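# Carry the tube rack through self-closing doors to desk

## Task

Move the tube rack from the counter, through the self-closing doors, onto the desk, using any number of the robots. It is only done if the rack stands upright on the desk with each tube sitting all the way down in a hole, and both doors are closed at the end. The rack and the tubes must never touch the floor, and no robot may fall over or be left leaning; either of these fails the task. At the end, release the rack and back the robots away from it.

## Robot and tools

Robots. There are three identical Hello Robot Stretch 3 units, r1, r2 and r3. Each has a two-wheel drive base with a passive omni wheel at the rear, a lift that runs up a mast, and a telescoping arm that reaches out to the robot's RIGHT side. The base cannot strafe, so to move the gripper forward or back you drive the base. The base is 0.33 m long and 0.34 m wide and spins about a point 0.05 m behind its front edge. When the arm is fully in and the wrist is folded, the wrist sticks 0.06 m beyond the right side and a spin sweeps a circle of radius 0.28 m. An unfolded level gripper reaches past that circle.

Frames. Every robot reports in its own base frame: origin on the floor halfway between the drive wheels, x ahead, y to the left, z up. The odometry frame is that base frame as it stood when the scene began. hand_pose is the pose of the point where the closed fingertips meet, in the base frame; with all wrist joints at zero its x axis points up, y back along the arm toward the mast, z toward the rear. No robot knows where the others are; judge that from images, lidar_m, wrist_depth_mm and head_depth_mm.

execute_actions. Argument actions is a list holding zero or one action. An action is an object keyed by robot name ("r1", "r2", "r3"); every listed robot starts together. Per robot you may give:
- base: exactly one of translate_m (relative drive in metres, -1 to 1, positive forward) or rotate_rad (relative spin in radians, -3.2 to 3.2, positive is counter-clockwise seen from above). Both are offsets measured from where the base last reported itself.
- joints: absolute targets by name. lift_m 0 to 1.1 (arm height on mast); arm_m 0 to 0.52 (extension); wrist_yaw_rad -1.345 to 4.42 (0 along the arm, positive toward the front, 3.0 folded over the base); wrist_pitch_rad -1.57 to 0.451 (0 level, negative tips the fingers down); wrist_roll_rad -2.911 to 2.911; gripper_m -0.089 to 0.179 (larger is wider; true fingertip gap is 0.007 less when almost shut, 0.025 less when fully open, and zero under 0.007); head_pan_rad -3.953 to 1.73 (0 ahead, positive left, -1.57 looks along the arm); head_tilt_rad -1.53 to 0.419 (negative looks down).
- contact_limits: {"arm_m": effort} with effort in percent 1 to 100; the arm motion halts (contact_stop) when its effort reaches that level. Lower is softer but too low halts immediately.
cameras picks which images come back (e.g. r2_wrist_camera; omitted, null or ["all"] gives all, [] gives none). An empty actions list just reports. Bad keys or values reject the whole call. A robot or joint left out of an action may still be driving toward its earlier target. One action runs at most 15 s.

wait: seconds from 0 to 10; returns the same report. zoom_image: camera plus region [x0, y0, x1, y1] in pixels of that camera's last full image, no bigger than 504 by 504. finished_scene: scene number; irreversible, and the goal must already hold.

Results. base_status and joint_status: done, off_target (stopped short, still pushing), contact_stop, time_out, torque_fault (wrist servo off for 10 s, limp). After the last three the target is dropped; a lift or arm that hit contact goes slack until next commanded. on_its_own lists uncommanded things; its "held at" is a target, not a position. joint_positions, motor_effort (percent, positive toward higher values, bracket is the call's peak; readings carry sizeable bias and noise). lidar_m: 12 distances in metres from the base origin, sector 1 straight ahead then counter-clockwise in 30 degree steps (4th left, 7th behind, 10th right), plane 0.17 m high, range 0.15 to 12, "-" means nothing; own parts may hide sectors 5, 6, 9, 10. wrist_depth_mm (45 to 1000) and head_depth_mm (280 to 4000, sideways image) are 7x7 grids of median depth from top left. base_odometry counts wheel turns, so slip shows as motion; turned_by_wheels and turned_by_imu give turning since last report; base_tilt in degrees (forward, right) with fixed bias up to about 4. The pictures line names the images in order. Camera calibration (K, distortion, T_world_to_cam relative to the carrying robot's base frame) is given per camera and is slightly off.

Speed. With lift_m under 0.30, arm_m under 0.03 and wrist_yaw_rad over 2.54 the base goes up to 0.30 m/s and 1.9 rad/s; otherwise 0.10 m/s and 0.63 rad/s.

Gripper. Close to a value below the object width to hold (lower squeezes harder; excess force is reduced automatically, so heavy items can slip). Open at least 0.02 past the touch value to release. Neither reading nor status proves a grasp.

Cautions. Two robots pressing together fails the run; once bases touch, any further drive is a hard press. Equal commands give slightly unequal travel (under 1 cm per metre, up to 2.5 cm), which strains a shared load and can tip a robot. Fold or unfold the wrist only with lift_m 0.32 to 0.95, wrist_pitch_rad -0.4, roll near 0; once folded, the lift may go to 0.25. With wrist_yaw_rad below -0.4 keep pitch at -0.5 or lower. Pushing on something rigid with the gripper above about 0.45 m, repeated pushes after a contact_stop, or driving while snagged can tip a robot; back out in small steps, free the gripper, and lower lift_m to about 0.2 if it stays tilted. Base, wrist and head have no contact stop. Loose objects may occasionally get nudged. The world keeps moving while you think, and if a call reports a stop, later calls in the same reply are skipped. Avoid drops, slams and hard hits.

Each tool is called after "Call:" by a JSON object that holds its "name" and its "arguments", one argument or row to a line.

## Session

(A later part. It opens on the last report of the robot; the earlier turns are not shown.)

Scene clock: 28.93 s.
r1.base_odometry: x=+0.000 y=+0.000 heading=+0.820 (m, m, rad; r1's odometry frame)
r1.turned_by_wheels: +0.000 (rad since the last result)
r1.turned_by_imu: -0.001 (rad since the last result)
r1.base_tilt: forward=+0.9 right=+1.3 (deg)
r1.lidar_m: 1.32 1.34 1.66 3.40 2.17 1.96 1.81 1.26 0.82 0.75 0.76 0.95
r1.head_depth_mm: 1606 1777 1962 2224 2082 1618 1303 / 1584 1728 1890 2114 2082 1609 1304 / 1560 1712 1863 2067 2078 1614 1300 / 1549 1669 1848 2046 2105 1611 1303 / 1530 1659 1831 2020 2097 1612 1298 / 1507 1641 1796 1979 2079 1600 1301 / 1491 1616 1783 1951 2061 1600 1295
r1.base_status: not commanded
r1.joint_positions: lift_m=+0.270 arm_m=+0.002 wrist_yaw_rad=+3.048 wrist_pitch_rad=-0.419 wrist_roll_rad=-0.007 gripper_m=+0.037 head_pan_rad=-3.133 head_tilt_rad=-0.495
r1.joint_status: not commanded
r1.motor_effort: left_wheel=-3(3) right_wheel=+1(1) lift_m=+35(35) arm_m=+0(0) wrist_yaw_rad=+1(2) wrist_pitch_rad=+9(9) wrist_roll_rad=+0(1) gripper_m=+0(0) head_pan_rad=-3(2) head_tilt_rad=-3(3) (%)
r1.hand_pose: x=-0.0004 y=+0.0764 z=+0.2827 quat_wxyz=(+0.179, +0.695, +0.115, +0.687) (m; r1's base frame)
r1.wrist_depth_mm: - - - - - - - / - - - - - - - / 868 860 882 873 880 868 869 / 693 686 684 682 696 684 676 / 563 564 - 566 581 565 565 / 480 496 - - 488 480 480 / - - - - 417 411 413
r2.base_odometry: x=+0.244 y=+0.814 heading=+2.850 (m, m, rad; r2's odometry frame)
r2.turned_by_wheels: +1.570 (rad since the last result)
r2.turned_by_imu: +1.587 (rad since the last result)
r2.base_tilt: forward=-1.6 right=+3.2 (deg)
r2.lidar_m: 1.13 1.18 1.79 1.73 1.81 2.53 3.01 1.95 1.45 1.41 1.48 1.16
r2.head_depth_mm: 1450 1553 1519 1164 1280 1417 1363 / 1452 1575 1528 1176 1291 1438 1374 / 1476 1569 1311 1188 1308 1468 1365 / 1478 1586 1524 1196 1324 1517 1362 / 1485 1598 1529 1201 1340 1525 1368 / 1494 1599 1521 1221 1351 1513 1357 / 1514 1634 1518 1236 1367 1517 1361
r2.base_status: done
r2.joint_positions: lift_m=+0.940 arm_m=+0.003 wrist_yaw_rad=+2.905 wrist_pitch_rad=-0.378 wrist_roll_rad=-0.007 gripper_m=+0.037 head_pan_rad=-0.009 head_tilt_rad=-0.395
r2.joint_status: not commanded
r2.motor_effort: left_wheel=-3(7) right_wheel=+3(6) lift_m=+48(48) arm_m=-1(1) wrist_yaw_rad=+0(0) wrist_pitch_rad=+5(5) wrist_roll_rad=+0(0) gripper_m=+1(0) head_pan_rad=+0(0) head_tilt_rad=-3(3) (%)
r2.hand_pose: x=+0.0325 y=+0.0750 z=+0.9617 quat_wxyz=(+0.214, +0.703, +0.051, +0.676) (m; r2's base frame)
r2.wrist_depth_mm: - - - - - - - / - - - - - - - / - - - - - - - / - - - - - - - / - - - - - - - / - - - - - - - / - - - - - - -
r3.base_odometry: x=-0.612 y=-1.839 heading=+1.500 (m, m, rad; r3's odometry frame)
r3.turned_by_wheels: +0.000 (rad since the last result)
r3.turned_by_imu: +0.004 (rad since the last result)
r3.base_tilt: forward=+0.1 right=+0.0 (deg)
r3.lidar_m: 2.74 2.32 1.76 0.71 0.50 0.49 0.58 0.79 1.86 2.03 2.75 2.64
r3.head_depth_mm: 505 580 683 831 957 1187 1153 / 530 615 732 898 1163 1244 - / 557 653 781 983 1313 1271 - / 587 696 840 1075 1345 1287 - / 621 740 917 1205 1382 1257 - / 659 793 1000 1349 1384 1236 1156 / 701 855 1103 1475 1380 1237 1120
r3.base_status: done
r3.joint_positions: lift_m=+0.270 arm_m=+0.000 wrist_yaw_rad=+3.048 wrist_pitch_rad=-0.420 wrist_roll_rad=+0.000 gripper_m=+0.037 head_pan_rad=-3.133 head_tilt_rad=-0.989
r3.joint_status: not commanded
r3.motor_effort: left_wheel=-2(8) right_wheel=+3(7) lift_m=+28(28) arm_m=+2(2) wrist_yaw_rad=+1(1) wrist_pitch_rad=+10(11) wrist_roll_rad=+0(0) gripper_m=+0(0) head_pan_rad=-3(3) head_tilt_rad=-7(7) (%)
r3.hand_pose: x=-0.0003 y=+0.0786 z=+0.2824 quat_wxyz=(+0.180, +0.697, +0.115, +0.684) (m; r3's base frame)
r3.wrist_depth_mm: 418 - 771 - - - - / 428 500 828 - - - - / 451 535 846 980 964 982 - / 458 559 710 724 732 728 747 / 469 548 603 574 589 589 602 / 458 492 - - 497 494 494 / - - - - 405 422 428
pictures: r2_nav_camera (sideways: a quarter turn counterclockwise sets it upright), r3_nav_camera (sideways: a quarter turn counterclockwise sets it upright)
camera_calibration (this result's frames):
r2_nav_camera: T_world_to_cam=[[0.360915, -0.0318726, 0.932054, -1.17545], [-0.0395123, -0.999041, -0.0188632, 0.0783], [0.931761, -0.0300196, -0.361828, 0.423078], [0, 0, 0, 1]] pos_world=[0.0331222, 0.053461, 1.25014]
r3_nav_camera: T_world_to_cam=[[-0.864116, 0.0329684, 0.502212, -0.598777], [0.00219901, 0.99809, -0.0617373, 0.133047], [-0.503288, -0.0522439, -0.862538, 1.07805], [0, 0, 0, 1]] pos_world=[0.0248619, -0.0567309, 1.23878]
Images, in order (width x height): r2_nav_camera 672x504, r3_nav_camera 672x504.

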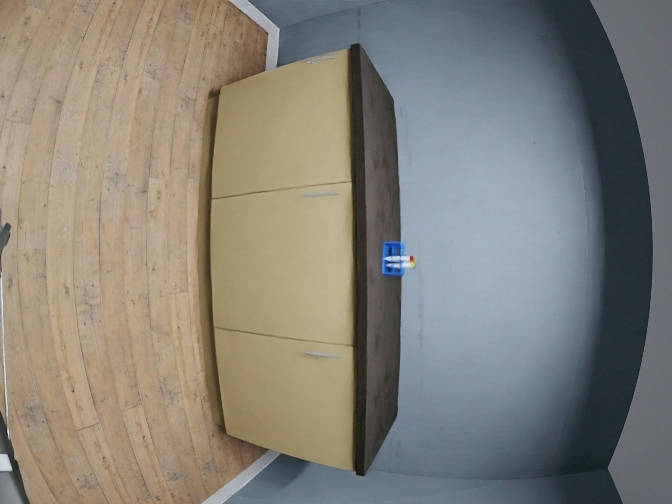

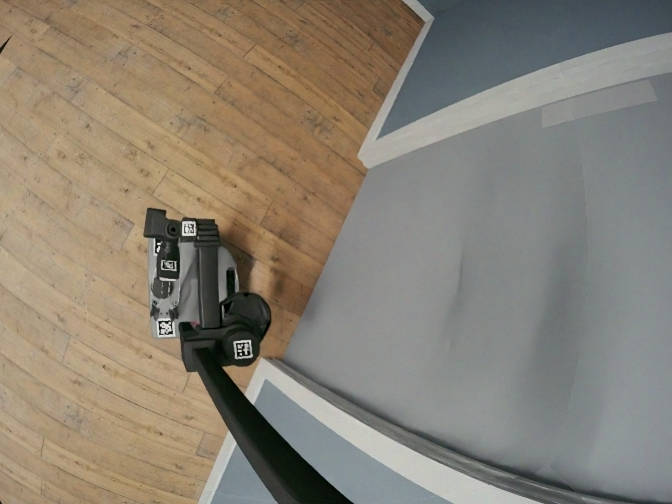

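Call:
{"name": "execute_actions", "arguments": {
  "actions": [
    {"r2":{"base":{"translate_m":0.69}},"r3":{"base":{"rotate_rad":0.15},"joints":{"head_tilt_rad":-1.3,"lift_m":0.31}}}
  ],
  "cameras": []
}}

Call:
{"name": "execute_actions", "arguments": {
  "actions": [
    {"r2":{"base":{"rotate_rad":1.56},"joints":{"wrist_yaw_rad":1.5,"head_pan_rad":-1.57,"head_tilt_rad":-0.8}},"r3":{"base":{"translate_m":-0.4}}}
  ],
  "cameras": ["r3_nav_camera","r2_head_camera"]
}}

Scene clock: 37.77 s.
r1.base_odometry: x=+0.000 y=+0.000 heading=+0.820 (m, m, rad; r1's odometry frame)
r1.turned_by_wheels: +0.000 (rad since the last result)
r1.turned_by_imu: -0.002 (rad since the last result)
r1.base_tilt: forward=+0.9 right=+1.3 (deg)
r1.lidar_m: 1.32 1.34 1.67 3.43 2.16 1.96 1.81 1.26 0.82 0.75 0.76 0.95
r1.head_depth_mm: 1616 1767 2008 2217 2084 1604 1298 / 1579 1736 1912 2115 2079 1611 1301 / 1554 1710 1873 2077 2071 1608 1303 / 1548 1677 1843 2044 2089 1601 1301 / 1519 1671 1825 2017 2094 1605 1299 / 1523 1653 1792 1990 2085 1598 1299 / 1490 1625 1767 1953 2092 1609 1303
r1.base_status: not commanded
r1.joint_positions: lift_m=+0.270 arm_m=+0.002 wrist_yaw_rad=+3.048 wrist_pitch_rad=-0.419 wrist_roll_rad=-0.007 gripper_m=+0.037 head_pan_rad=-3.133 head_tilt_rad=-0.495
r1.joint_status: not commanded
r1.motor_effort: left_wheel=-2(2) right_wheel=+1(2) lift_m=+35(35) arm_m=+0(0) wrist_yaw_rad=+1(2) wrist_pitch_rad=+9(9) wrist_roll_rad=+1(1) gripper_m=+0(0) head_pan_rad=-4(3) head_tilt_rad=-3(3) (%)
r1.hand_pose: x=-0.0004 y=+0.0764 z=+0.2827 quat_wxyz=(+0.179, +0.695, +0.115, +0.687) (m; r1's base frame)
r1.wrist_depth_mm: - - - - - - - / - - - - - - - / 865 860 865 872 863 857 853 / 684 685 690 689 691 689 674 / 565 564 - 562 582 558 564 / 480 495 - - 495 476 477 / - - - - 419 417 419
r2.base_odometry: x=-0.417 y=+1.013 heading=+2.850 (m, m, rad; r2's odometry frame)
r2.turned_by_wheels: +0.000 (rad since the last result)
r2.turned_by_imu: +0.003 (rad since the last result)
r2.base_tilt: forward=-1.6 right=+3.2 (deg)
r2.lidar_m: 0.44 0.46 0.65 1.72 1.80 2.52 3.71 1.99 1.48 1.43 0.60 0.45
r2.head_depth_mm: 859 923 994 910 646 502 566 / 862 924 1006 904 643 516 577 / 868 933 1018 731 643 516 585 / 876 942 1018 903 646 517 594 / 878 949 1033 904 645 533 602 / 880 959 1040 899 644 535 610 / 891 961 1054 904 644 535 610
r2.base_status: done
r2.joint_positions: lift_m=+0.940 arm_m=+0.003 wrist_yaw_rad=+2.905 wrist_pitch_rad=-0.378 wrist_roll_rad=-0.007 gripper_m=+0.037 head_pan_rad=-0.009 head_tilt_rad=-0.395
r2.joint_status: not commanded
r2.motor_effort: left_wheel=-3(6) right_wheel=+3(8) lift_m=+48(48) arm_m=-1(1) wrist_yaw_rad=+0(0) wrist_pitch_rad=+5(5) wrist_roll_rad=+0(0) gripper_m=+1(1) head_pan_rad=-1(1) head_tilt_rad=-3(3) (%)
r2.hand_pose: x=+0.0325 y=+0.0750 z=+0.9617 quat_wxyz=(+0.214, +0.703, +0.051, +0.676) (m; r2's base frame)
r2.wrist_depth_mm: - - - - - - - / - - - - 907 650 688 / - - - - 912 577 442 / - - - - 926 591 419 / - - - - 880 603 432 / - - - - 824 604 440 / - - - - - 616 440
r3.base_odometry: x=-0.612 y=-1.839 heading=+1.649 (m, m, rad; r3's odometry frame)
r3.turned_by_wheels: +0.150 (rad since the last result)
r3.turned_by_imu: +0.150 (rad since the last result)
r3.base_tilt: forward=+0.1 right=+0.0 (deg)
r3.lidar_m: 2.34 1.76 1.27 0.62 0.49 0.54 0.61 0.94 2.51 2.04 2.67 2.64
r3.head_depth_mm: 627 749 939 1144 1242 1197 1131 / 677 822 1052 1330 1290 1202 1147 / 732 907 1197 1355 - 1174 1143 / 801 1020 1375 1347 - 1184 1133 / 880 1148 1412 1334 - 1177 1132 / 983 1325 1414 1331 1283 1172 1128 / 1113 1462 1406 1326 1253 1180 1120
r3.base_status: done
r3.joint_positions: lift_m=+0.310 arm_m=+0.000 wrist_yaw_rad=+3.048 wrist_pitch_rad=-0.420 wrist_roll_rad=+0.000 gripper_m=+0.037 head_pan_rad=-3.134 head_tilt_rad=-1.284
r3.joint_status: all done
r3.motor_effort: left_wheel=-2(7) right_wheel=+3(12) lift_m=+39(40) arm_m=+3(2) wrist_yaw_rad=+2(1) wrist_pitch_rad=+10(10) wrist_roll_rad=+0(0) gripper_m=+0(1) head_pan_rad=-3(3) head_tilt_rad=-10(36) (%)
r3.hand_pose: x=-0.0003 y=+0.0786 z=+0.3221 quat_wxyz=(+0.180, +0.697, +0.115, +0.684) (m; r3's base frame)
r3.wrist_depth_mm: 392 - 653 890 - - - / 404 459 706 960 - - - / 414 491 750 971 - - - / 449 533 785 788 805 824 821 / 491 553 654 641 655 656 646 / 514 525 - 527 549 540 542 / 454 - - - 448 470 466
pictures: none
No camera images: the call's "cameras" was empty. Leave "cameras" out to get every camera's image.

Scene clock: 43.30 s.
r1.base_odometry: x=+0.000 y=+0.000 heading=+0.820 (m, m, rad; r1's odometry frame)
r1.turned_by_wheels: +0.000 (rad since the last result)
r1.turned_by_imu: -0.001 (rad since the last result)
r1.base_tilt: forward=+1.0 right=+1.3 (deg)
r1.lidar_m: 1.33 1.34 1.66 3.40 3.01 1.96 1.81 1.26 0.82 0.75 0.76 0.95
r1.head_depth_mm: 1601 1789 1977 2235 2112 1601 1294 / 1576 1728 1883 2109 2122 1608 1302 / 1563 1707 1885 2072 2099 1608 1303 / 1544 1678 1836 2051 2109 1604 1301 / 1525 1668 1838 2017 2099 1611 1303 / 1513 1648 1799 1998 2084 1600 1299 / 1487 1617 1777 1961 2071 1595 1298
r1.base_status: not commanded
r1.joint_positions: lift_m=+0.270 arm_m=+0.002 wrist_yaw_rad=+3.048 wrist_pitch_rad=-0.419 wrist_roll_rad=-0.007 gripper_m=+0.037 head_pan_rad=-3.133 head_tilt_rad=-0.495
r1.joint_status: not commanded
r1.motor_effort: left_wheel=-3(3) right_wheel=+1(1) lift_m=+35(35) arm_m=+0(0) wrist_yaw_rad=+2(2) wrist_pitch_rad=+9(9) wrist_roll_rad=+0(0) gripper_m=+1(0) head_pan_rad=-3(3) head_tilt_rad=-3(3) (%)
r1.hand_pose: x=-0.0004 y=+0.0764 z=+0.2827 quat_wxyz=(+0.179, +0.695, +0.115, +0.687) (m; r1's base frame)
r1.wrist_depth_mm: - - - - - - - / - - - - - - - / 881 873 881 877 864 866 882 / 688 695 684 679 685 692 685 / 565 560 - 563 578 560 564 / 479 494 - - 490 478 477 / - - - - 415 415 415
r2.base_odometry: x=-0.417 y=+1.013 heading=-1.873 (m, m, rad; r2's odometry frame)
r2.turned_by_wheels: +1.560 (rad since the last result)
r2.turned_by_imu: +1.577 (rad since the last result)
r2.base_tilt: forward=-1.6 right=+3.3 (deg)
r2.lidar_m: 1.72 1.79 2.50 3.69 1.99 1.48 1.43 0.60 0.45 0.44 0.46 0.64
r2.head_depth_mm: 888 755 599 534 - 1214 1125 / 895 730 601 530 - - 1127 / 906 644 604 539 - - 1131 / 906 737 607 595 737 - 1141 / 917 768 606 604 732 - 1133 / 920 772 610 615 - - 1135 / 931 772 609 622 723 1217 1143
r2.base_status: done
r2.joint_positions: lift_m=+0.940 arm_m=+0.003 wrist_yaw_rad=+1.503 wrist_pitch_rad=-0.378 wrist_roll_rad=-0.007 gripper_m=+0.037 head_pan_rad=-1.563 head_tilt_rad=-0.790
r2.joint_status: all done
r2.motor_effort: left_wheel=-3(6) right_wheel=+3(8) lift_m=+48(48) arm_m=-1(1) wrist_yaw_rad=-3(4) wrist_pitch_rad=+5(5) wrist_roll_rad=+0(0) gripper_m=-1(0) head_pan_rad=-2(35) head_tilt_rad=-5(30) (%)
r2.hand_pose: x=+0.2074 y=-0.1637 z=+0.9617 quat_wxyz=(+0.600, +0.570, -0.415, +0.379) (m; r2's base frame)
r2.wrist_depth_mm: - - - - - - - / - - - - - 628 680 / - - - - 857 470 435 / - - - - 868 474 328 / - - - - 750 470 297 / - - - - 685 463 318 / - - - - 927 456 303
r3.base_odometry: x=-0.580 y=-2.237 heading=+1.650 (m, m, rad; r3's odometry frame)
r3.turned_by_wheels: +0.000 (rad since the last result)
r3.turned_by_imu: +0.002 (rad since the last result)
r3.base_tilt: forward=+0.2 right=+0.1 (deg)
r3.lidar_m: 2.73 2.07 0.47 0.32 0.26 0.26 0.28 0.43 1.52 2.07 2.98 2.96
r3.head_depth_mm: 287 323 403 535 756 1160 1143 / 299 355 453 616 838 1198 1141 / 317 393 517 693 - 1188 1140 / 347 440 602 877 - 1178 1143 / 383 500 720 1278 - 1177 1132 / 429 579 893 1318 1275 1169 1129 / 485 688 1179 1329 1249 1178 1124
r3.base_status: translate_m off_target (by the wheels' count: -0.3997 of -0.4000)
r3.joint_positions: lift_m=+0.310 arm_m=+0.000 wrist_yaw_rad=+3.049 wrist_pitch_rad=-0.419 wrist_roll_rad=+0.000 gripper_m=+0.037 head_pan_rad=-3.134 head_tilt_rad=-1.286
r3.joint_status: not commanded
r3.on_its_own: left_wheel is at rest, and its effort (-20) is outside its rest range (-18 to +18); right_wheel is at rest, and its effort (-56) is outside its rest range (-18 to +18)
r3.motor_effort: left_wheel=-20(47) right_wheel=-56(100) lift_m=+38(38) arm_m=+2(3) wrist_yaw_rad=+1(2) wrist_pitch_rad=+10(10) wrist_roll_rad=+0(0) gripper_m=+0(0) head_pan_rad=-2(2) head_tilt_rad=-9(9) (%)
r3.hand_pose: x=-0.0005 y=+0.0786 z=+0.3222 quat_wxyz=(+0.179, +0.697, +0.115, +0.684) (m; r3's base frame)
r3.wrist_depth_mm: 212 - 341 380 603 - - / 220 246 372 418 703 - - / 230 262 400 459 833 - - / 240 281 450 511 758 804 802 / 250 306 474 561 645 663 644 / 263 329 - 535 545 537 540 / 272 - - - 452 463 464
pictures: r2_head_camera (sideways: a quarter turn clockwise sets it upright), r3_nav_camera (sideways: a quarter turn counterclockwise sets it upright)
camera_calibration (this result's frames):
r2_head_camera: T_world_to_cam=[[-0.0222548, 0.735973, -0.676645, 0.89857], [0.999534, 0.0305306, 0.000332939, -0.00542667], [0.0209034, -0.676322, -0.736309, 0.912121], [0, 0, 0, 1]] pos_world=[0.00635517, -0.0442695, 1.27962]
r3_nav_camera: T_world_to_cam=[[-0.973342, 0.0328906, 0.226987, -0.239656], [0.0206704, 0.998216, -0.0560057, 0.125449], [-0.228424, -0.0498208, -0.972286, 1.21889], [0, 0, 0, 1]] pos_world=[0.0425635, -0.056617, 1.24654]
Images, in order (width x height): r2_head_camera 896x504, r3_nav_camera 672x504.

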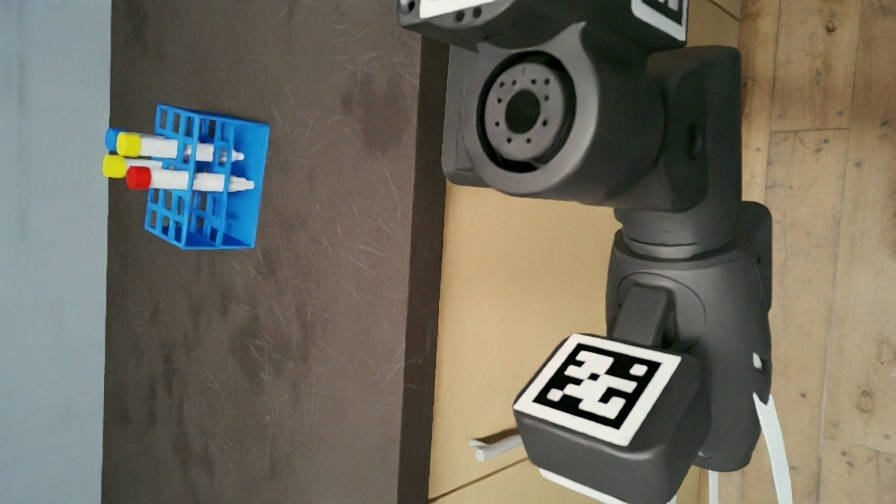

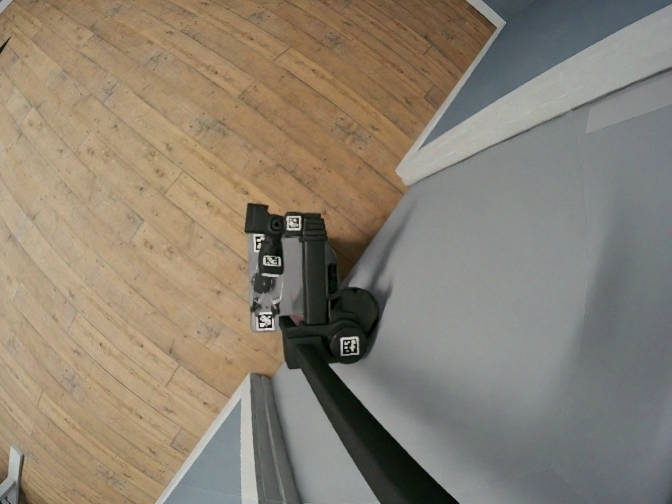

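Call:
{"name": "execute_actions", "arguments": {
  "actions": [
    {"r2":{"joints":{"wrist_pitch_rad":0,"gripper_m":0.179}},"r3":{"base":{"translate_m":0.25}}}
  ],
  "cameras": []
}}

Call:
{"name": "execute_actions", "arguments": {
  "actions": [
    {"r2":{"joints":{"wrist_yaw_rad":0}},"r3":{"base":{"rotate_rad":0.5}}}
  ],
  "cameras": []
}}

Call:
{"name": "execute_actions", "arguments": {
  "actions": [
    {"r3":{"base":{"translate_m":-0.33}}}
  ],
  "cameras": []
}}

Call:
{"name": "execute_actions", "arguments": {
  "actions": [
    {"r3":{"base":{"rotate_rad":-0.9}},"r2":{"joints":{"lift_m":0.87}}}
  ],
  "cameras": ["r3_nav_camera","r2_wrist_camera"]
}}

Scene clock: 48.27 s.
r1.base_odometry: x=+0.000 y=+0.000 heading=+0.820 (m, m, rad; r1's odometry frame)
r1.turned_by_wheels: +0.000 (rad since the last result)
r1.turned_by_imu: -0.001 (rad since the last result)
r1.base_tilt: forward=+0.9 right=+1.4 (deg)
r1.lidar_m: 1.33 1.33 1.66 3.42 3.02 1.96 1.81 1.26 0.82 0.75 0.76 0.94
r1.head_depth_mm: 1604 1776 1969 2235 2087 1593 1305 / 1579 1716 1881 2106 2105 1606 1304 / 1559 1690 1878 2070 2077 1610 1292 / 1544 1683 1836 2029 2101 1603 1300 / 1523 1663 1842 2016 2100 1602 1300 / 1504 1650 1802 1971 2063 1610 1298 / 1485 1625 1790 1947 2091 1600 1290
r1.base_status: not commanded
r1.joint_positions: lift_m=+0.270 arm_m=+0.002 wrist_yaw_rad=+3.048 wrist_pitch_rad=-0.419 wrist_roll_rad=-0.007 gripper_m=+0.037 head_pan_rad=-3.133 head_tilt_rad=-0.495
r1.joint_status: not commanded
r1.motor_effort: left_wheel=-4(4) right_wheel=+2(1) lift_m=+35(35) arm_m=+0(0) wrist_yaw_rad=+2(2) wrist_pitch_rad=+9(9) wrist_roll_rad=+0(0) gripper_m=+1(0) head_pan_rad=-3(3) head_tilt_rad=-3(3) (%)
r1.hand_pose: x=-0.0004 y=+0.0764 z=+0.2827 quat_wxyz=(+0.179, +0.695, +0.115, +0.687) (m; r1's base frame)
r1.wrist_depth_mm: - - - - - - - / - - - - - - - / 878 867 875 862 860 863 872 / 689 693 687 692 674 686 684 / 571 569 - 562 578 564 559 / 482 496 - - 491 479 475 / - - - - 415 413 415
r2.base_odometry: x=-0.417 y=+1.013 heading=-1.873 (m, m, rad; r2's odometry frame)
r2.turned_by_wheels: +0.000 (rad since the last result)
r2.turned_by_imu: +0.000 (rad since the last result)
r2.base_tilt: forward=-1.6 right=+3.2 (deg)
r2.lidar_m: 1.72 1.80 2.49 3.71 2.00 1.48 1.43 0.60 0.45 0.44 0.46 0.64
r2.head_depth_mm: 891 757 602 537 - 1032 1128 / 895 730 600 529 - - 1128 / 899 642 602 538 - 1219 1129 / 908 738 604 595 732 1205 1136 / 918 767 607 602 718 - 1141 / 922 770 611 551 - - 1139 / 931 774 609 588 - - 1131
r2.base_status: not commanded
r2.joint_positions: lift_m=+0.940 arm_m=+0.003 wrist_yaw_rad=+1.503 wrist_pitch_rad=-0.023 wrist_roll_rad=-0.007 gripper_m=+0.179 head_pan_rad=-1.563 head_tilt_rad=-0.790
r2.joint_status: all done
r2.motor_effort: left_wheel=-3(3) right_wheel=+3(3) lift_m=+48(48) arm_m=-1(1) wrist_yaw_rad=-3(3) wrist_pitch_rad=+8(7) wrist_roll_rad=+0(0) gripper_m=+0(91) head_pan_rad=-3(3) head_tilt_rad=-5(6) (%)
r2.hand_pose: x=+0.2337 y=-0.1654 z=+1.0486 quat_wxyz=(+0.524, +0.487, -0.509, +0.478) (m; r2's base frame)
r2.wrist_depth_mm: - - - - - - - / - - - - - - - / - - - - - - - / - - - - - - 956 / - - - - 844 606 578 / - - - - 813 524 406 / - - - - 807 454 318
r3.base_odometry: x=-0.600 y=-1.988 heading=+1.650 (m, m, rad; r3's odometry frame)
r3.turned_by_wheels: +0.000 (rad since the last result)
r3.turned_by_imu: +0.001 (rad since the last result)
r3.base_tilt: forward=+0.1 right=+0.1 (deg)
r3.lidar_m: 2.48 1.88 0.97 0.47 0.45 0.45 0.49 0.75 2.42 2.04 2.78 2.75
r3.head_depth_mm: 491 590 737 981 1246 1202 1140 / 530 645 825 1130 1293 1191 1138 / 575 712 941 1259 - 1178 1132 / 628 799 1091 1344 - 1177 1134 / 690 909 1306 1332 - 1179 1132 / 769 1037 1386 1328 1265 1176 1132 / 868 1220 1404 1322 1256 1191 1128
r3.base_status: done
r3.joint_positions: lift_m=+0.310 arm_m=+0.000 wrist_yaw_rad=+3.049 wrist_pitch_rad=-0.419 wrist_roll_rad=+0.000 gripper_m=+0.037 head_pan_rad=-3.134 head_tilt_rad=-1.286
r3.joint_status: not commanded
r3.motor_effort: left_wheel=+0(18) right_wheel=+0(45) lift_m=+38(38) arm_m=+2(2) wrist_yaw_rad=+1(1) wrist_pitch_rad=+10(10) wrist_roll_rad=+0(0) gripper_m=+0(0) head_pan_rad=-3(2) head_tilt_rad=-8(9) (%)
r3.hand_pose: x=-0.0005 y=+0.0786 z=+0.3222 quat_wxyz=(+0.179, +0.697, +0.115, +0.684) (m; r3's base frame)
r3.wrist_depth_mm: 351 - 501 679 - - - / 372 383 549 756 - - - / 390 428 592 817 - - - / 405 462 633 765 797 820 819 / 423 507 631 635 641 646 659 / 445 509 - 528 547 534 546 / 446 - - - 447 466 465
pictures: none
No camera images: the call's "cameras" was empty. Leave "cameras" out to get every camera's image.

Scene clock: 50.03 s.
r1.base_odometry: x=+0.000 y=+0.000 heading=+0.820 (m, m, rad; r1's odometry frame)
r1.turned_by_wheels: +0.000 (rad since the last result)
r1.turned_by_imu: +0.000 (rad since the last result)
r1.base_tilt: forward=+0.9 right=+1.2 (deg)
r1.lidar_m: 1.32 1.33 1.67 3.40 3.00 1.96 1.81 1.26 0.82 0.75 0.76 0.95
r1.head_depth_mm: 1596 1777 1969 2217 2095 1617 1299 / 1566 1719 1902 2092 2091 1593 1295 / 1554 1695 1862 2076 2092 1600 1306 / 1555 1680 1843 2052 2096 1610 1302 / 1530 1673 1819 2021 2105 1594 1301 / 1515 1641 1795 1977 2069 1599 1296 / 1495 1630 1781 1963 2076 1603 1299
r1.base_status: not commanded
r1.joint_positions: lift_m=+0.270 arm_m=+0.002 wrist_yaw_rad=+3.048 wrist_pitch_rad=-0.419 wrist_roll_rad=-0.007 gripper_m=+0.037 head_pan_rad=-3.133 head_tilt_rad=-0.495
r1.joint_status: not commanded
r1.motor_effort: left_wheel=-3(2) right_wheel=+2(1) lift_m=+35(35) arm_m=+0(1) wrist_yaw_rad=+2(3) wrist_pitch_rad=+9(9) wrist_roll_rad=+0(1) gripper_m=+0(1) head_pan_rad=-4(2) head_tilt_rad=-2(4) (%)
r1.hand_pose: x=-0.0004 y=+0.0764 z=+0.2827 quat_wxyz=(+0.179, +0.695, +0.115, +0.687) (m; r1's base frame)
r1.wrist_depth_mm: - - - - - - - / - - - - - - - / 859 868 865 871 883 859 871 / 684 687 689 686 685 682 694 / 571 567 - 561 588 557 566 / 483 494 - - 488 478 475 / - - - - 413 412 418
r2.base_odometry: x=-0.417 y=+1.013 heading=-1.873 (m, m, rad; r2's odometry frame)
r2.turned_by_wheels: +0.000 (rad since the last result)
r2.turned_by_imu: +0.000 (rad since the last result)
r2.base_tilt: forward=-1.6 right=+3.2 (deg)
r2.lidar_m: 1.72 1.79 2.49 3.70 1.99 1.48 1.43 0.60 0.45 0.44 0.46 0.64
r2.head_depth_mm: 887 759 583 535 - - 1099 / 896 730 638 - - - 1134 / 903 644 642 - - - 1138 / 913 739 606 593 764 1055 1133 / 915 767 588 606 777 1087 1134 / 929 773 608 613 791 1128 1137 / 926 774 610 621 806 1224 1137
r2.base_status: not commanded
r2.joint_positions: lift_m=+0.940 arm_m=+0.003 wrist_yaw_rad=+0.003 wrist_pitch_rad=-0.023 wrist_roll_rad=-0.007 gripper_m=+0.179 head_pan_rad=-1.563 head_tilt_rad=-0.790
r2.joint_status: all done
r2.motor_effort: left_wheel=-3(3) right_wheel=+4(3) lift_m=+48(48) arm_m=-1(1) wrist_yaw_rad=-4(3) wrist_pitch_rad=+7(7) wrist_roll_rad=+0(0) gripper_m=+0(0) head_pan_rad=-3(2) head_tilt_rad=-5(5) (%)
r2.hand_pose: x=-0.0207 y=-0.4036 z=+1.0486 quat_wxyz=(+0.710, +0.009, -0.704, -0.007) (m; r2's base frame)
r2.wrist_depth_mm: 752 770 746 754 763 748 745 / 794 783 777 776 773 776 781 / 814 820 824 808 809 803 801 / 719 754 828 464 834 832 827 / 496 486 492 444 538 608 589 / - 350 361 367 383 381 409 / 268 274 281 287 295 299 306
r3.base_odometry: x=-0.600 y=-1.988 heading=+2.150 (m, m, rad; r3's odometry frame)
r3.turned_by_wheels: +0.500 (rad since the last result)
r3.turned_by_imu: +0.495 (rad since the last result)
r3.base_tilt: forward=+0.2 right=+0.0 (deg)
r3.lidar_m: 1.88 1.03 0.48 0.40 0.45 0.48 0.73 2.42 2.05 2.79 2.76 2.49
r3.head_depth_mm: 666 755 871 1018 1247 1191 1148 / 781 904 1072 1305 1285 1199 1140 / 946 1138 1387 1348 - 1175 1139 / 1101 1402 1429 1348 - 1174 1134 / 1363 1509 1404 1320 - 1169 1125 / 1600 1508 1422 1322 1279 1157 1136 / 1602 1499 1412 1329 1255 1185 1132
r3.base_status: done
r3.joint_positions: lift_m=+0.310 arm_m=+0.000 wrist_yaw_rad=+3.049 wrist_pitch_rad=-0.419 wrist_roll_rad=+0.000 gripper_m=+0.037 head_pan_rad=-3.134 head_tilt_rad=-1.286
r3.joint_status: not commanded
r3.motor_effort: left_wheel=-2(5) right_wheel=+4(7) lift_m=+39(38) arm_m=+2(2) wrist_yaw_rad=+1(0) wrist_pitch_rad=+10(10) wrist_roll_rad=+0(1) gripper_m=+0(0) head_pan_rad=-3(3) head_tilt_rad=-8(8) (%)
r3.hand_pose: x=-0.0005 y=+0.0786 z=+0.3222 quat_wxyz=(+0.179, +0.697, +0.115, +0.684) (m; r3's base frame)
r3.wrist_depth_mm: 348 - 437 424 507 619 792 / 371 397 480 464 553 708 910 / 393 426 523 514 622 792 - / 420 464 589 574 691 806 821 / 455 507 627 606 637 650 657 / 487 522 - 530 543 542 548 / 445 - - - 448 463 464
pictures: none
No camera images: the call's "cameras" was empty. Leave "cameras" out to get every camera's image.

Scene clock: 54.60 s.
r1.base_odometry: x=+0.000 y=+0.000 heading=+0.820 (m, m, rad; r1's odometry frame)
r1.turned_by_wheels: +0.000 (rad since the last result)
r1.turned_by_imu: -0.001 (rad since the last result)
r1.base_tilt: forward=+0.9 right=+1.2 (deg)
r1.lidar_m: 1.32 1.34 1.66 3.41 3.01 1.96 1.81 1.26 0.82 0.75 0.76 0.95
r1.head_depth_mm: 1601 1773 1995 2242 2082 1613 1297 / 1581 1736 1891 2090 2090 1605 1300 / 1572 1708 1864 2057 2098 1597 1303 / 1540 1681 1851 2019 2087 1605 1301 / 1532 1665 1810 2018 2092 1597 1300 / 1509 1643 1810 1990 2071 1608 1292 / 1490 1617 1763 1949 2090 1596 1301
r1.base_status: not commanded
r1.joint_positions: lift_m=+0.270 arm_m=+0.002 wrist_yaw_rad=+3.048 wrist_pitch_rad=-0.419 wrist_roll_rad=-0.007 gripper_m=+0.037 head_pan_rad=-3.133 head_tilt_rad=-0.495
r1.joint_status: not commanded
r1.motor_effort: left_wheel=-2(3) right_wheel=+2(1) lift_m=+35(35) arm_m=+0(0) wrist_yaw_rad=+1(2) wrist_pitch_rad=+9(9) wrist_roll_rad=+1(0) gripper_m=+1(0) head_pan_rad=-3(4) head_tilt_rad=-4(3) (%)
r1.hand_pose: x=-0.0004 y=+0.0764 z=+0.2827 quat_wxyz=(+0.179, +0.695, +0.115, +0.687) (m; r1's base frame)
r1.wrist_depth_mm: - - - - - - - / - - - - - - - / 879 875 865 879 875 878 887 / 684 681 685 689 686 675 687 / 566 565 - 561 583 563 562 / 480 495 - - 495 479 477 / - - - - 416 413 416
r2.base_odometry: x=-0.417 y=+1.013 heading=-1.873 (m, m, rad; r2's odometry frame)
r2.turned_by_wheels: +0.000 (rad since the last result)
r2.turned_by_imu: +0.000 (rad since the last result)
r2.base_tilt: forward=-1.6 right=+3.2 (deg)
r2.lidar_m: 1.71 1.79 2.49 3.70 1.99 1.48 1.43 0.60 0.45 0.44 0.46 0.64
r2.head_depth_mm: 891 756 583 536 - - 1092 / 899 729 639 - - - 1129 / 903 645 642 - - - 1135 / 914 736 607 594 764 1059 1133 / 917 768 590 606 778 1094 1145 / 926 773 606 614 795 1115 1143 / 931 772 610 621 810 1217 1140
r2.base_status: not commanded
r2.joint_positions: lift_m=+0.940 arm_m=+0.003 wrist_yaw_rad=+0.003 wrist_pitch_rad=-0.023 wrist_roll_rad=-0.007 gripper_m=+0.179 head_pan_rad=-1.563 head_tilt_rad=-0.790
r2.joint_status: not commanded
r2.motor_effort: left_wheel=-3(3) right_wheel=+3(3) lift_m=+48(48) arm_m=-1(1) wrist_yaw_rad=-3(4) wrist_pitch_rad=+7(7) wrist_roll_rad=+0(0) gripper_m=-1(0) head_pan_rad=-3(3) head_tilt_rad=-5(5) (%)
r2.hand_pose: x=-0.0207 y=-0.4036 z=+1.0486 quat_wxyz=(+0.710, +0.009, -0.704, -0.007) (m; r2's base frame)
r2.wrist_depth_mm: 764 752 747 757 753 745 747 / 782 779 779 787 786 785 770 / 820 806 814 804 811 811 806 / 719 758 834 470 834 836 844 / 493 478 488 444 535 606 596 / - 350 357 371 381 380 406 / 270 275 281 288 295 299 307
r3.base_odometry: x=-0.420 y=-2.264 heading=+2.150 (m, m, rad; r3's odometry frame)
r3.turned_by_wheels: +0.000 (rad since the last result)
r3.turned_by_imu: +0.002 (rad since the last result)
r3.base_tilt: forward=+0.1 right=+0.0 (deg)
r3.lidar_m: 2.19 0.68 0.41 0.32 0.32 0.34 0.51 1.71 1.93 1.95 2.89 2.79
r3.head_depth_mm: 469 530 608 713 881 1093 1147 / 548 634 752 909 1057 1200 1148 / 661 794 982 1194 - 1181 1139 / 703 891 1255 1343 - 1175 1130 / 878 1211 1396 1328 - 1177 1129 / 1358 1492 1413 1321 1282 1171 1122 / 1625 1504 1416 1318 1250 1184 1126
r3.base_status: done
r3.joint_positions: lift_m=+0.310 arm_m=+0.000 wrist_yaw_rad=+3.049 wrist_pitch_rad=-0.419 wrist_roll_rad=+0.000 gripper_m=+0.037 head_pan_rad=-3.134 head_tilt_rad=-1.286
r3.joint_status: not commanded
r3.motor_effort: left_wheel=-1(5) right_wheel=+3(7) lift_m=+38(38) arm_m=+2(1) wrist_yaw_rad=+1(1) wrist_pitch_rad=+10(10) wrist_roll_rad=+0(1) gripper_m=+0(0) head_pan_rad=-2(2) head_tilt_rad=-8(9) (%)
r3.hand_pose: x=-0.0005 y=+0.0786 z=+0.3222 quat_wxyz=(+0.179, +0.697, +0.115, +0.684) (m; r3's base frame)
r3.wrist_depth_mm: 257 - 324 367 432 458 531 / 272 289 351 402 473 501 623 / 289 312 386 437 541 551 743 / 307 338 422 491 600 635 768 / 331 373 459 547 635 644 652 / 353 412 - 535 552 540 545 / 383 - - - 447 461 466
pictures: none
No camera images: the call's "cameras" was empty. Leave "cameras" out to get every camera's image.

Scene clock: 56.97 s.
r1.base_odometry: x=+0.000 y=+0.000 heading=+0.820 (m, m, rad; r1's odometry frame)
r1.turned_by_wheels: +0.000 (rad since the last result)
r1.turned_by_imu: +0.000 (rad since the last result)
r1.base_tilt: forward=+1.0 right=+1.2 (deg)
r1.lidar_m: 1.33 1.34 1.67 3.40 3.00 1.96 1.81 1.26 0.82 0.75 0.76 0.95
r1.head_depth_mm: 1606 1766 1979 2233 2079 1610 1304 / 1577 1720 1900 2107 2112 1610 1297 / 1561 1693 1877 2068 2093 1608 1301 / 1542 1674 1845 2060 2100 1606 1302 / 1526 1659 1820 2012 2102 1604 1298 / 1504 1632 1806 1980 2074 1608 1292 / 1484 1621 1775 1957 2070 1591 1286
r1.base_status: not commanded
r1.joint_positions: lift_m=+0.270 arm_m=+0.002 wrist_yaw_rad=+3.048 wrist_pitch_rad=-0.419 wrist_roll_rad=-0.007 gripper_m=+0.037 head_pan_rad=-3.133 head_tilt_rad=-0.495
r1.joint_status: not commanded
r1.motor_effort: left_wheel=-3(3) right_wheel=+1(1) lift_m=+35(35) arm_m=-1(1) wrist_yaw_rad=+2(3) wrist_pitch_rad=+9(9) wrist_roll_rad=+0(0) gripper_m=+0(1) head_pan_rad=-3(3) head_tilt_rad=-3(3) (%)
r1.hand_pose: x=-0.0004 y=+0.0764 z=+0.2827 quat_wxyz=(+0.179, +0.695, +0.115, +0.687) (m; r1's base frame)
r1.wrist_depth_mm: - - - - - - - / - - - - - - - / 867 876 869 877 866 887 862 / 685 684 679 694 681 692 685 / 574 571 - 565 585 563 562 / 481 493 - - 491 477 473 / - - - - 414 416 415
r2.base_odometry: x=-0.417 y=+1.013 heading=-1.873 (m, m, rad; r2's odometry frame)
r2.turned_by_wheels: +0.000 (rad since the last result)
r2.turned_by_imu: +0.000 (rad since the last result)
r2.base_tilt: forward=-1.6 right=+3.2 (deg)
r2.lidar_m: 1.71 1.79 2.49 3.70 2.00 1.48 1.43 0.60 0.45 0.44 0.46 0.64
r2.head_depth_mm: 886 756 599 583 657 - - / 896 731 601 537 702 - 1110 / 904 644 603 536 - - 1116 / 905 737 605 591 780 1058 1134 / 915 766 626 622 776 1089 1134 / 928 768 608 613 794 1122 1137 / 934 772 610 619 810 1220 1140
r2.base_status: not commanded
r2.joint_positions: lift_m=+0.870 arm_m=+0.003 wrist_yaw_rad=+0.003 wrist_pitch_rad=-0.022 wrist_roll_rad=-0.007 gripper_m=+0.179 head_pan_rad=-1.563 head_tilt_rad=-0.790
r2.joint_status: all done
r2.motor_effort: left_wheel=-3(3) right_wheel=+4(3) lift_m=+39(40) arm_m=-1(1) wrist_yaw_rad=-3(4) wrist_pitch_rad=+7(7) wrist_roll_rad=+0(0) gripper_m=+0(1) head_pan_rad=-2(2) head_tilt_rad=-4(5) (%)
r2.hand_pose: x=-0.0207 y=-0.4036 z=+0.9792 quat_wxyz=(+0.710, +0.009, -0.704, -0.007) (m; r2's base frame)
r2.wrist_depth_mm: 758 748 758 751 754 752 752 / 787 786 780 776 780 776 784 / 804 791 824 473 819 800 804 / 470 496 521 443 596 651 698 / 335 317 325 337 352 394 384 / - 226 235 242 249 247 265 / 202 201 201 199 200 199 200
r3.base_odometry: x=-0.420 y=-2.264 heading=+1.250 (m, m, rad; r3's odometry frame)
r3.turned_by_wheels: -0.900 (rad since the last result)
r3.turned_by_imu: -0.889 (rad since the last result)
r3.base_tilt: forward=+0.2 right=+0.0 (deg)
r3.lidar_m: 2.89 2.80 2.20 0.53 0.37 0.32 0.32 0.37 0.60 2.11 1.92 2.89
r3.head_depth_mm: 327 408 540 799 1246 1196 1139 / 336 422 566 841 1256 1196 1140 / 347 439 594 832 - 1183 1140 / 357 456 629 913 - 1175 1134 / 369 474 663 1098 - 1178 1131 / 381 493 702 1211 1277 1179 1134 / 393 516 750 1296 1256 1184 1124
r3.base_status: done
r3.joint_positions: lift_m=+0.310 arm_m=+0.000 wrist_yaw_rad=+3.049 wrist_pitch_rad=-0.419 wrist_roll_rad=+0.000 gripper_m=+0.037 head_pan_rad=-3.134 head_tilt_rad=-1.286
r3.joint_status: not commanded
r3.motor_effort: left_wheel=+2(6) right_wheel=-4(7) lift_m=+38(38) arm_m=+2(2) wrist_yaw_rad=+0(1) wrist_pitch_rad=+10(10) wrist_roll_rad=+0(0) gripper_m=+0(0) head_pan_rad=-3(3) head_tilt_rad=-9(9) (%)
r3.hand_pose: x=-0.0005 y=+0.0786 z=+0.3222 quat_wxyz=(+0.179, +0.697, +0.115, +0.684) (m; r3's base frame)
r3.wrist_depth_mm: 318 - 600 - - - - / 325 394 635 - - - - / 329 410 685 - - - - / 335 434 722 787 793 815 828 / 340 471 666 636 656 650 649 / 348 483 - 533 540 537 546 / 347 - - - 447 464 465
pictures: r2_wrist_camera, r3_nav_camera (sideways: a quarter turn counterclockwise sets it upright)
camera_calibration (this result's frames):
r2_wrist_camera: T_world_to_cam=[[-0.99806, 0.0279837, 0.0556095, -0.0703897], [-0.0484651, 0.211374, -0.976203, 1.06746], [-0.0390722, -0.977005, -0.209608, -0.0255039], [0, 0, 0, 1]] pos_world=[-0.019515, -0.248582, 1.04063]
r3_nav_camera: T_world_to_cam=[[-0.973342, 0.0328904, 0.226986, -0.239655], [0.0206702, 0.998216, -0.0560057, 0.125449], [-0.228423, -0.0498209, -0.972286, 1.21889], [0, 0, 0, 1]] pos_world=[0.0425635, -0.056617, 1.24654]
Images, in order (width x height): r2_wrist_camera 644x364, r3_nav_camera 672x504.

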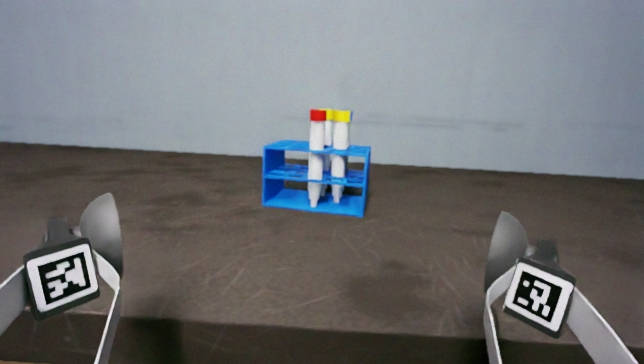

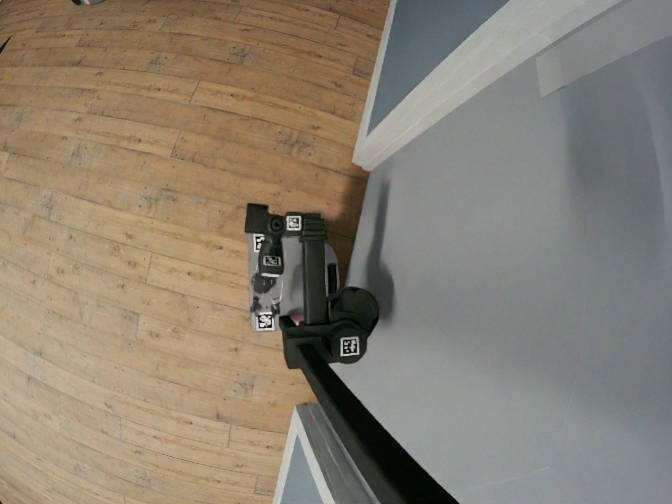

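Call:
{"name": "execute_actions", "arguments": {
  "actions": [
    {"r3":{"base":{"translate_m":-0.4}},"r2":{"base":{"translate_m":-0.015},"joints":{"arm_m":0.21}}}
  ],
  "cameras": ["r3_nav_camera","r2_wrist_camera","r2_head_camera"]
}}

Scene clock: 62.60 s.
r1.base_odometry: x=+0.000 y=+0.000 heading=+0.820 (m, m, rad; r1's odometry frame)
r1.turned_by_wheels: +0.000 (rad since the last result)
r1.turned_by_imu: -0.001 (rad since the last result)
r1.base_tilt: forward=+0.9 right=+1.3 (deg)
r1.lidar_m: 1.32 1.33 1.66 3.41 3.01 1.96 1.81 1.26 0.82 0.75 0.76 0.95
r1.head_depth_mm: 1619 2190 2437 2639 2072 1615 1302 / 1580 1718 1895 2096 2109 1602 1305 / 1569 1707 1862 2060 2085 1611 1304 / 1548 1678 1854 2023 2083 1607 1303 / 1539 1653 1839 2024 2077 1599 1304 / 1501 1634 1791 1995 2069 1599 1299 / 1495 1614 1781 1937 2094 1604 1298
r1.base_status: not commanded
r1.joint_positions: lift_m=+0.270 arm_m=+0.002 wrist_yaw_rad=+3.048 wrist_pitch_rad=-0.419 wrist_roll_rad=-0.007 gripper_m=+0.037 head_pan_rad=-3.133 head_tilt_rad=-0.495
r1.joint_status: not commanded
r1.motor_effort: left_wheel=-4(3) right_wheel=+1(1) lift_m=+35(35) arm_m=+0(0) wrist_yaw_rad=+2(2) wrist_pitch_rad=+9(9) wrist_roll_rad=+0(0) gripper_m=+0(0) head_pan_rad=-2(3) head_tilt_rad=-3(3) (%)
r1.hand_pose: x=-0.0004 y=+0.0764 z=+0.2827 quat_wxyz=(+0.179, +0.695, +0.115, +0.687) (m; r1's base frame)
r1.wrist_depth_mm: - - - - - - - / - - - - - - - / 859 858 864 874 883 873 853 / 690 682 689 687 680 689 690 / 563 561 - 556 586 566 567 / 478 495 - - 493 475 485 / - - - - 418 414 413
r2.base_odometry: x=-0.413 y=+1.027 heading=-1.874 (m, m, rad; r2's odometry frame)
r2.turned_by_wheels: +0.000 (rad since the last result)
r2.turned_by_imu: -0.001 (rad since the last result)
r2.base_tilt: forward=-1.6 right=+3.3 (deg)
r2.lidar_m: 1.73 1.81 2.51 3.71 1.97 1.46 1.42 0.60 0.45 0.44 0.46 0.64
r2.head_depth_mm: 887 783 - 594 717 977 1126 / 893 789 - 614 735 994 1126 / 904 628 - 621 747 1029 1127 / 915 706 595 593 765 1058 1126 / 919 772 607 602 776 1086 1130 / 923 767 607 612 792 1116 1132 / 928 773 609 620 807 1219 1146
r2.base_status: done
r2.joint_positions: lift_m=+0.870 arm_m=+0.210 wrist_yaw_rad=+0.002 wrist_pitch_rad=-0.022 wrist_roll_rad=-0.007 gripper_m=+0.179 head_pan_rad=-1.563 head_tilt_rad=-0.790
r2.joint_status: all done
r2.motor_effort: left_wheel=-3(7) right_wheel=+3(4) lift_m=+39(39) arm_m=+3(3) wrist_yaw_rad=-3(3) wrist_pitch_rad=+7(7) wrist_roll_rad=+0(0) gripper_m=+0(0) head_pan_rad=-3(3) head_tilt_rad=-5(5) (%)
r2.hand_pose: x=-0.0210 y=-0.6104 z=+0.9792 quat_wxyz=(+0.710, +0.009, -0.704, -0.007) (m; r2's base frame)
r2.wrist_depth_mm: 558 563 563 562 561 556 558 / 583 582 583 583 586 575 572 / 597 597 597 209 607 601 604 / 467 497 262 207 615 615 620 / 335 312 226 219 324 389 382 / - 226 227 214 239 247 265 / 175 178 183 187 191 194 198
r3.base_odometry: x=-0.546 y=-2.644 heading=+1.250 (m, m, rad; r3's odometry frame)
r3.turned_by_wheels: +0.000 (rad since the last result)
r3.turned_by_imu: +0.004 (rad since the last result)
r3.base_tilt: forward=+0.1 right=+0.1 (deg)
r3.lidar_m: 3.26 3.12 0.46 0.28 0.25 0.25 0.29 0.54 0.98 0.44 2.19 3.25
r3.head_depth_mm: 290 327 399 511 716 1148 1147 / 308 368 461 611 785 1196 1150 / 341 421 545 713 - 1181 1136 / 386 490 667 962 - 1173 1139 / 443 586 861 1314 - 1176 1128 / 521 732 1390 1330 1264 1166 1126 / 1560 1498 1407 1322 1255 1179 1132
r3.base_status: translate_m off_target (by the wheels' count: -0.3999 of -0.4000)
r3.joint_positions: lift_m=+0.310 arm_m=+0.000 wrist_yaw_rad=+3.050 wrist_pitch_rad=-0.419 wrist_roll_rad=+0.000 gripper_m=+0.037 head_pan_rad=-3.135 head_tilt_rad=-1.289
r3.joint_status: not commanded
r3.on_its_own: right_wheel is at rest, and its effort (-29) is outside its rest range (-18 to +18)
r3.motor_effort: left_wheel=-10(58) right_wheel=-29(100) lift_m=+36(39) arm_m=+2(2) wrist_yaw_rad=+0(3) wrist_pitch_rad=+10(10) wrist_roll_rad=+0(0) gripper_m=+0(1) head_pan_rad=-2(3) head_tilt_rad=-7(9) (%)
r3.hand_pose: x=-0.0007 y=+0.0787 z=+0.3223 quat_wxyz=(+0.179, +0.697, +0.115, +0.685) (m; r3's base frame)
r3.wrist_depth_mm: 199 - 294 368 517 - - / 209 228 319 401 567 - - / 220 246 346 443 626 - - / 230 264 383 496 707 821 823 / 244 288 412 554 638 648 668 / 257 313 - 532 548 536 542 / 270 - - - 449 462 462
pictures: r2_head_camera (sideways: a quarter turn clockwise sets it upright), r2_wrist_camera, r3_nav_camera (sideways: a quarter turn counterclockwise sets it upright)
camera_calibration (this result's frames):
r2_head_camera: T_world_to_cam=[[-0.0221961, 0.736023, -0.676593, 0.898502], [0.999536, 0.0304504, 0.00033455, -0.00542878], [0.0208488, -0.676272, -0.736357, 0.912184], [0, 0, 0, 1]] pos_world=[0.00635161, -0.044268, 1.27961]
r2_wrist_camera: T_world_to_cam=[[-0.998027, 0.0291585, 0.0556076, -0.0641843], [-0.048217, 0.21137, -0.976216, 1.11119], [-0.0402188, -0.976971, -0.209547, -0.227593], [0, 0, 0, 1]] pos_world=[-0.0196331, -0.455352, 1.04064]
r3_nav_camera: T_world_to_cam=[[-0.974055, 0.033699, 0.223787, -0.235485], [0.0216883, 0.9982, -0.0559135, 0.125323], [-0.225268, -0.0496093, -0.973033, 1.21984], [0, 0, 0, 1]] pos_world=[0.0426979, -0.0566463, 1.24665]
Images, in order (width x height): r2_head_camera 896x504, r2_wrist_camera 644x364, r3_nav_camera 672x504.

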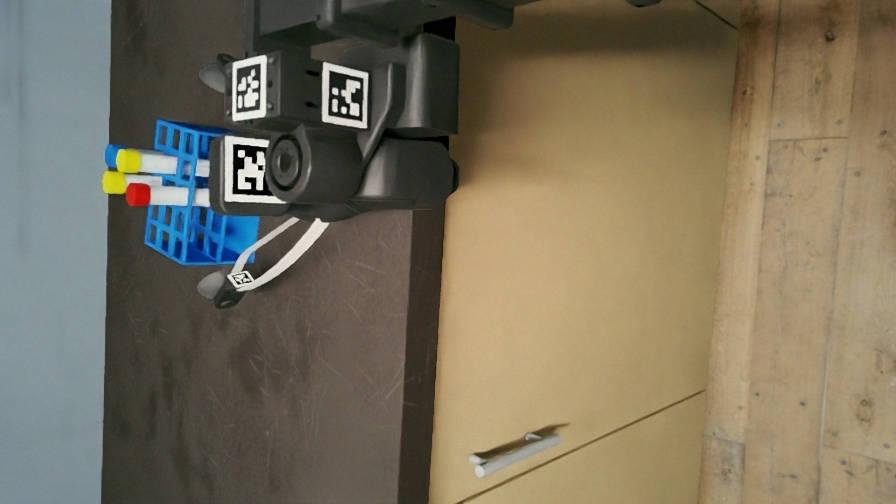

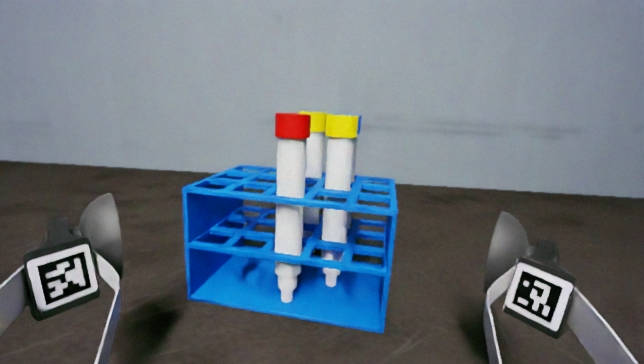

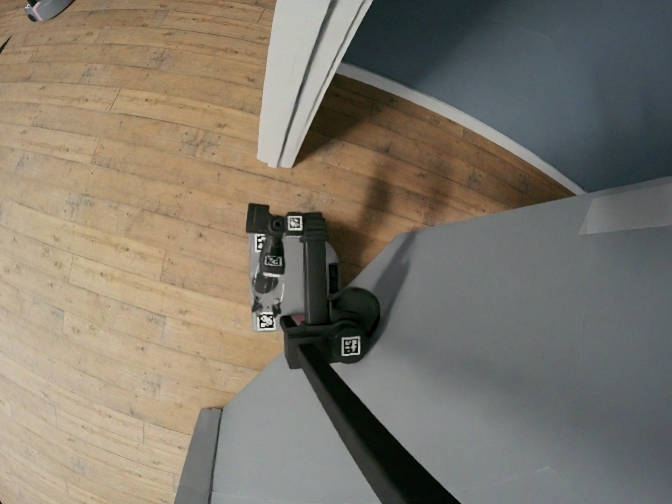

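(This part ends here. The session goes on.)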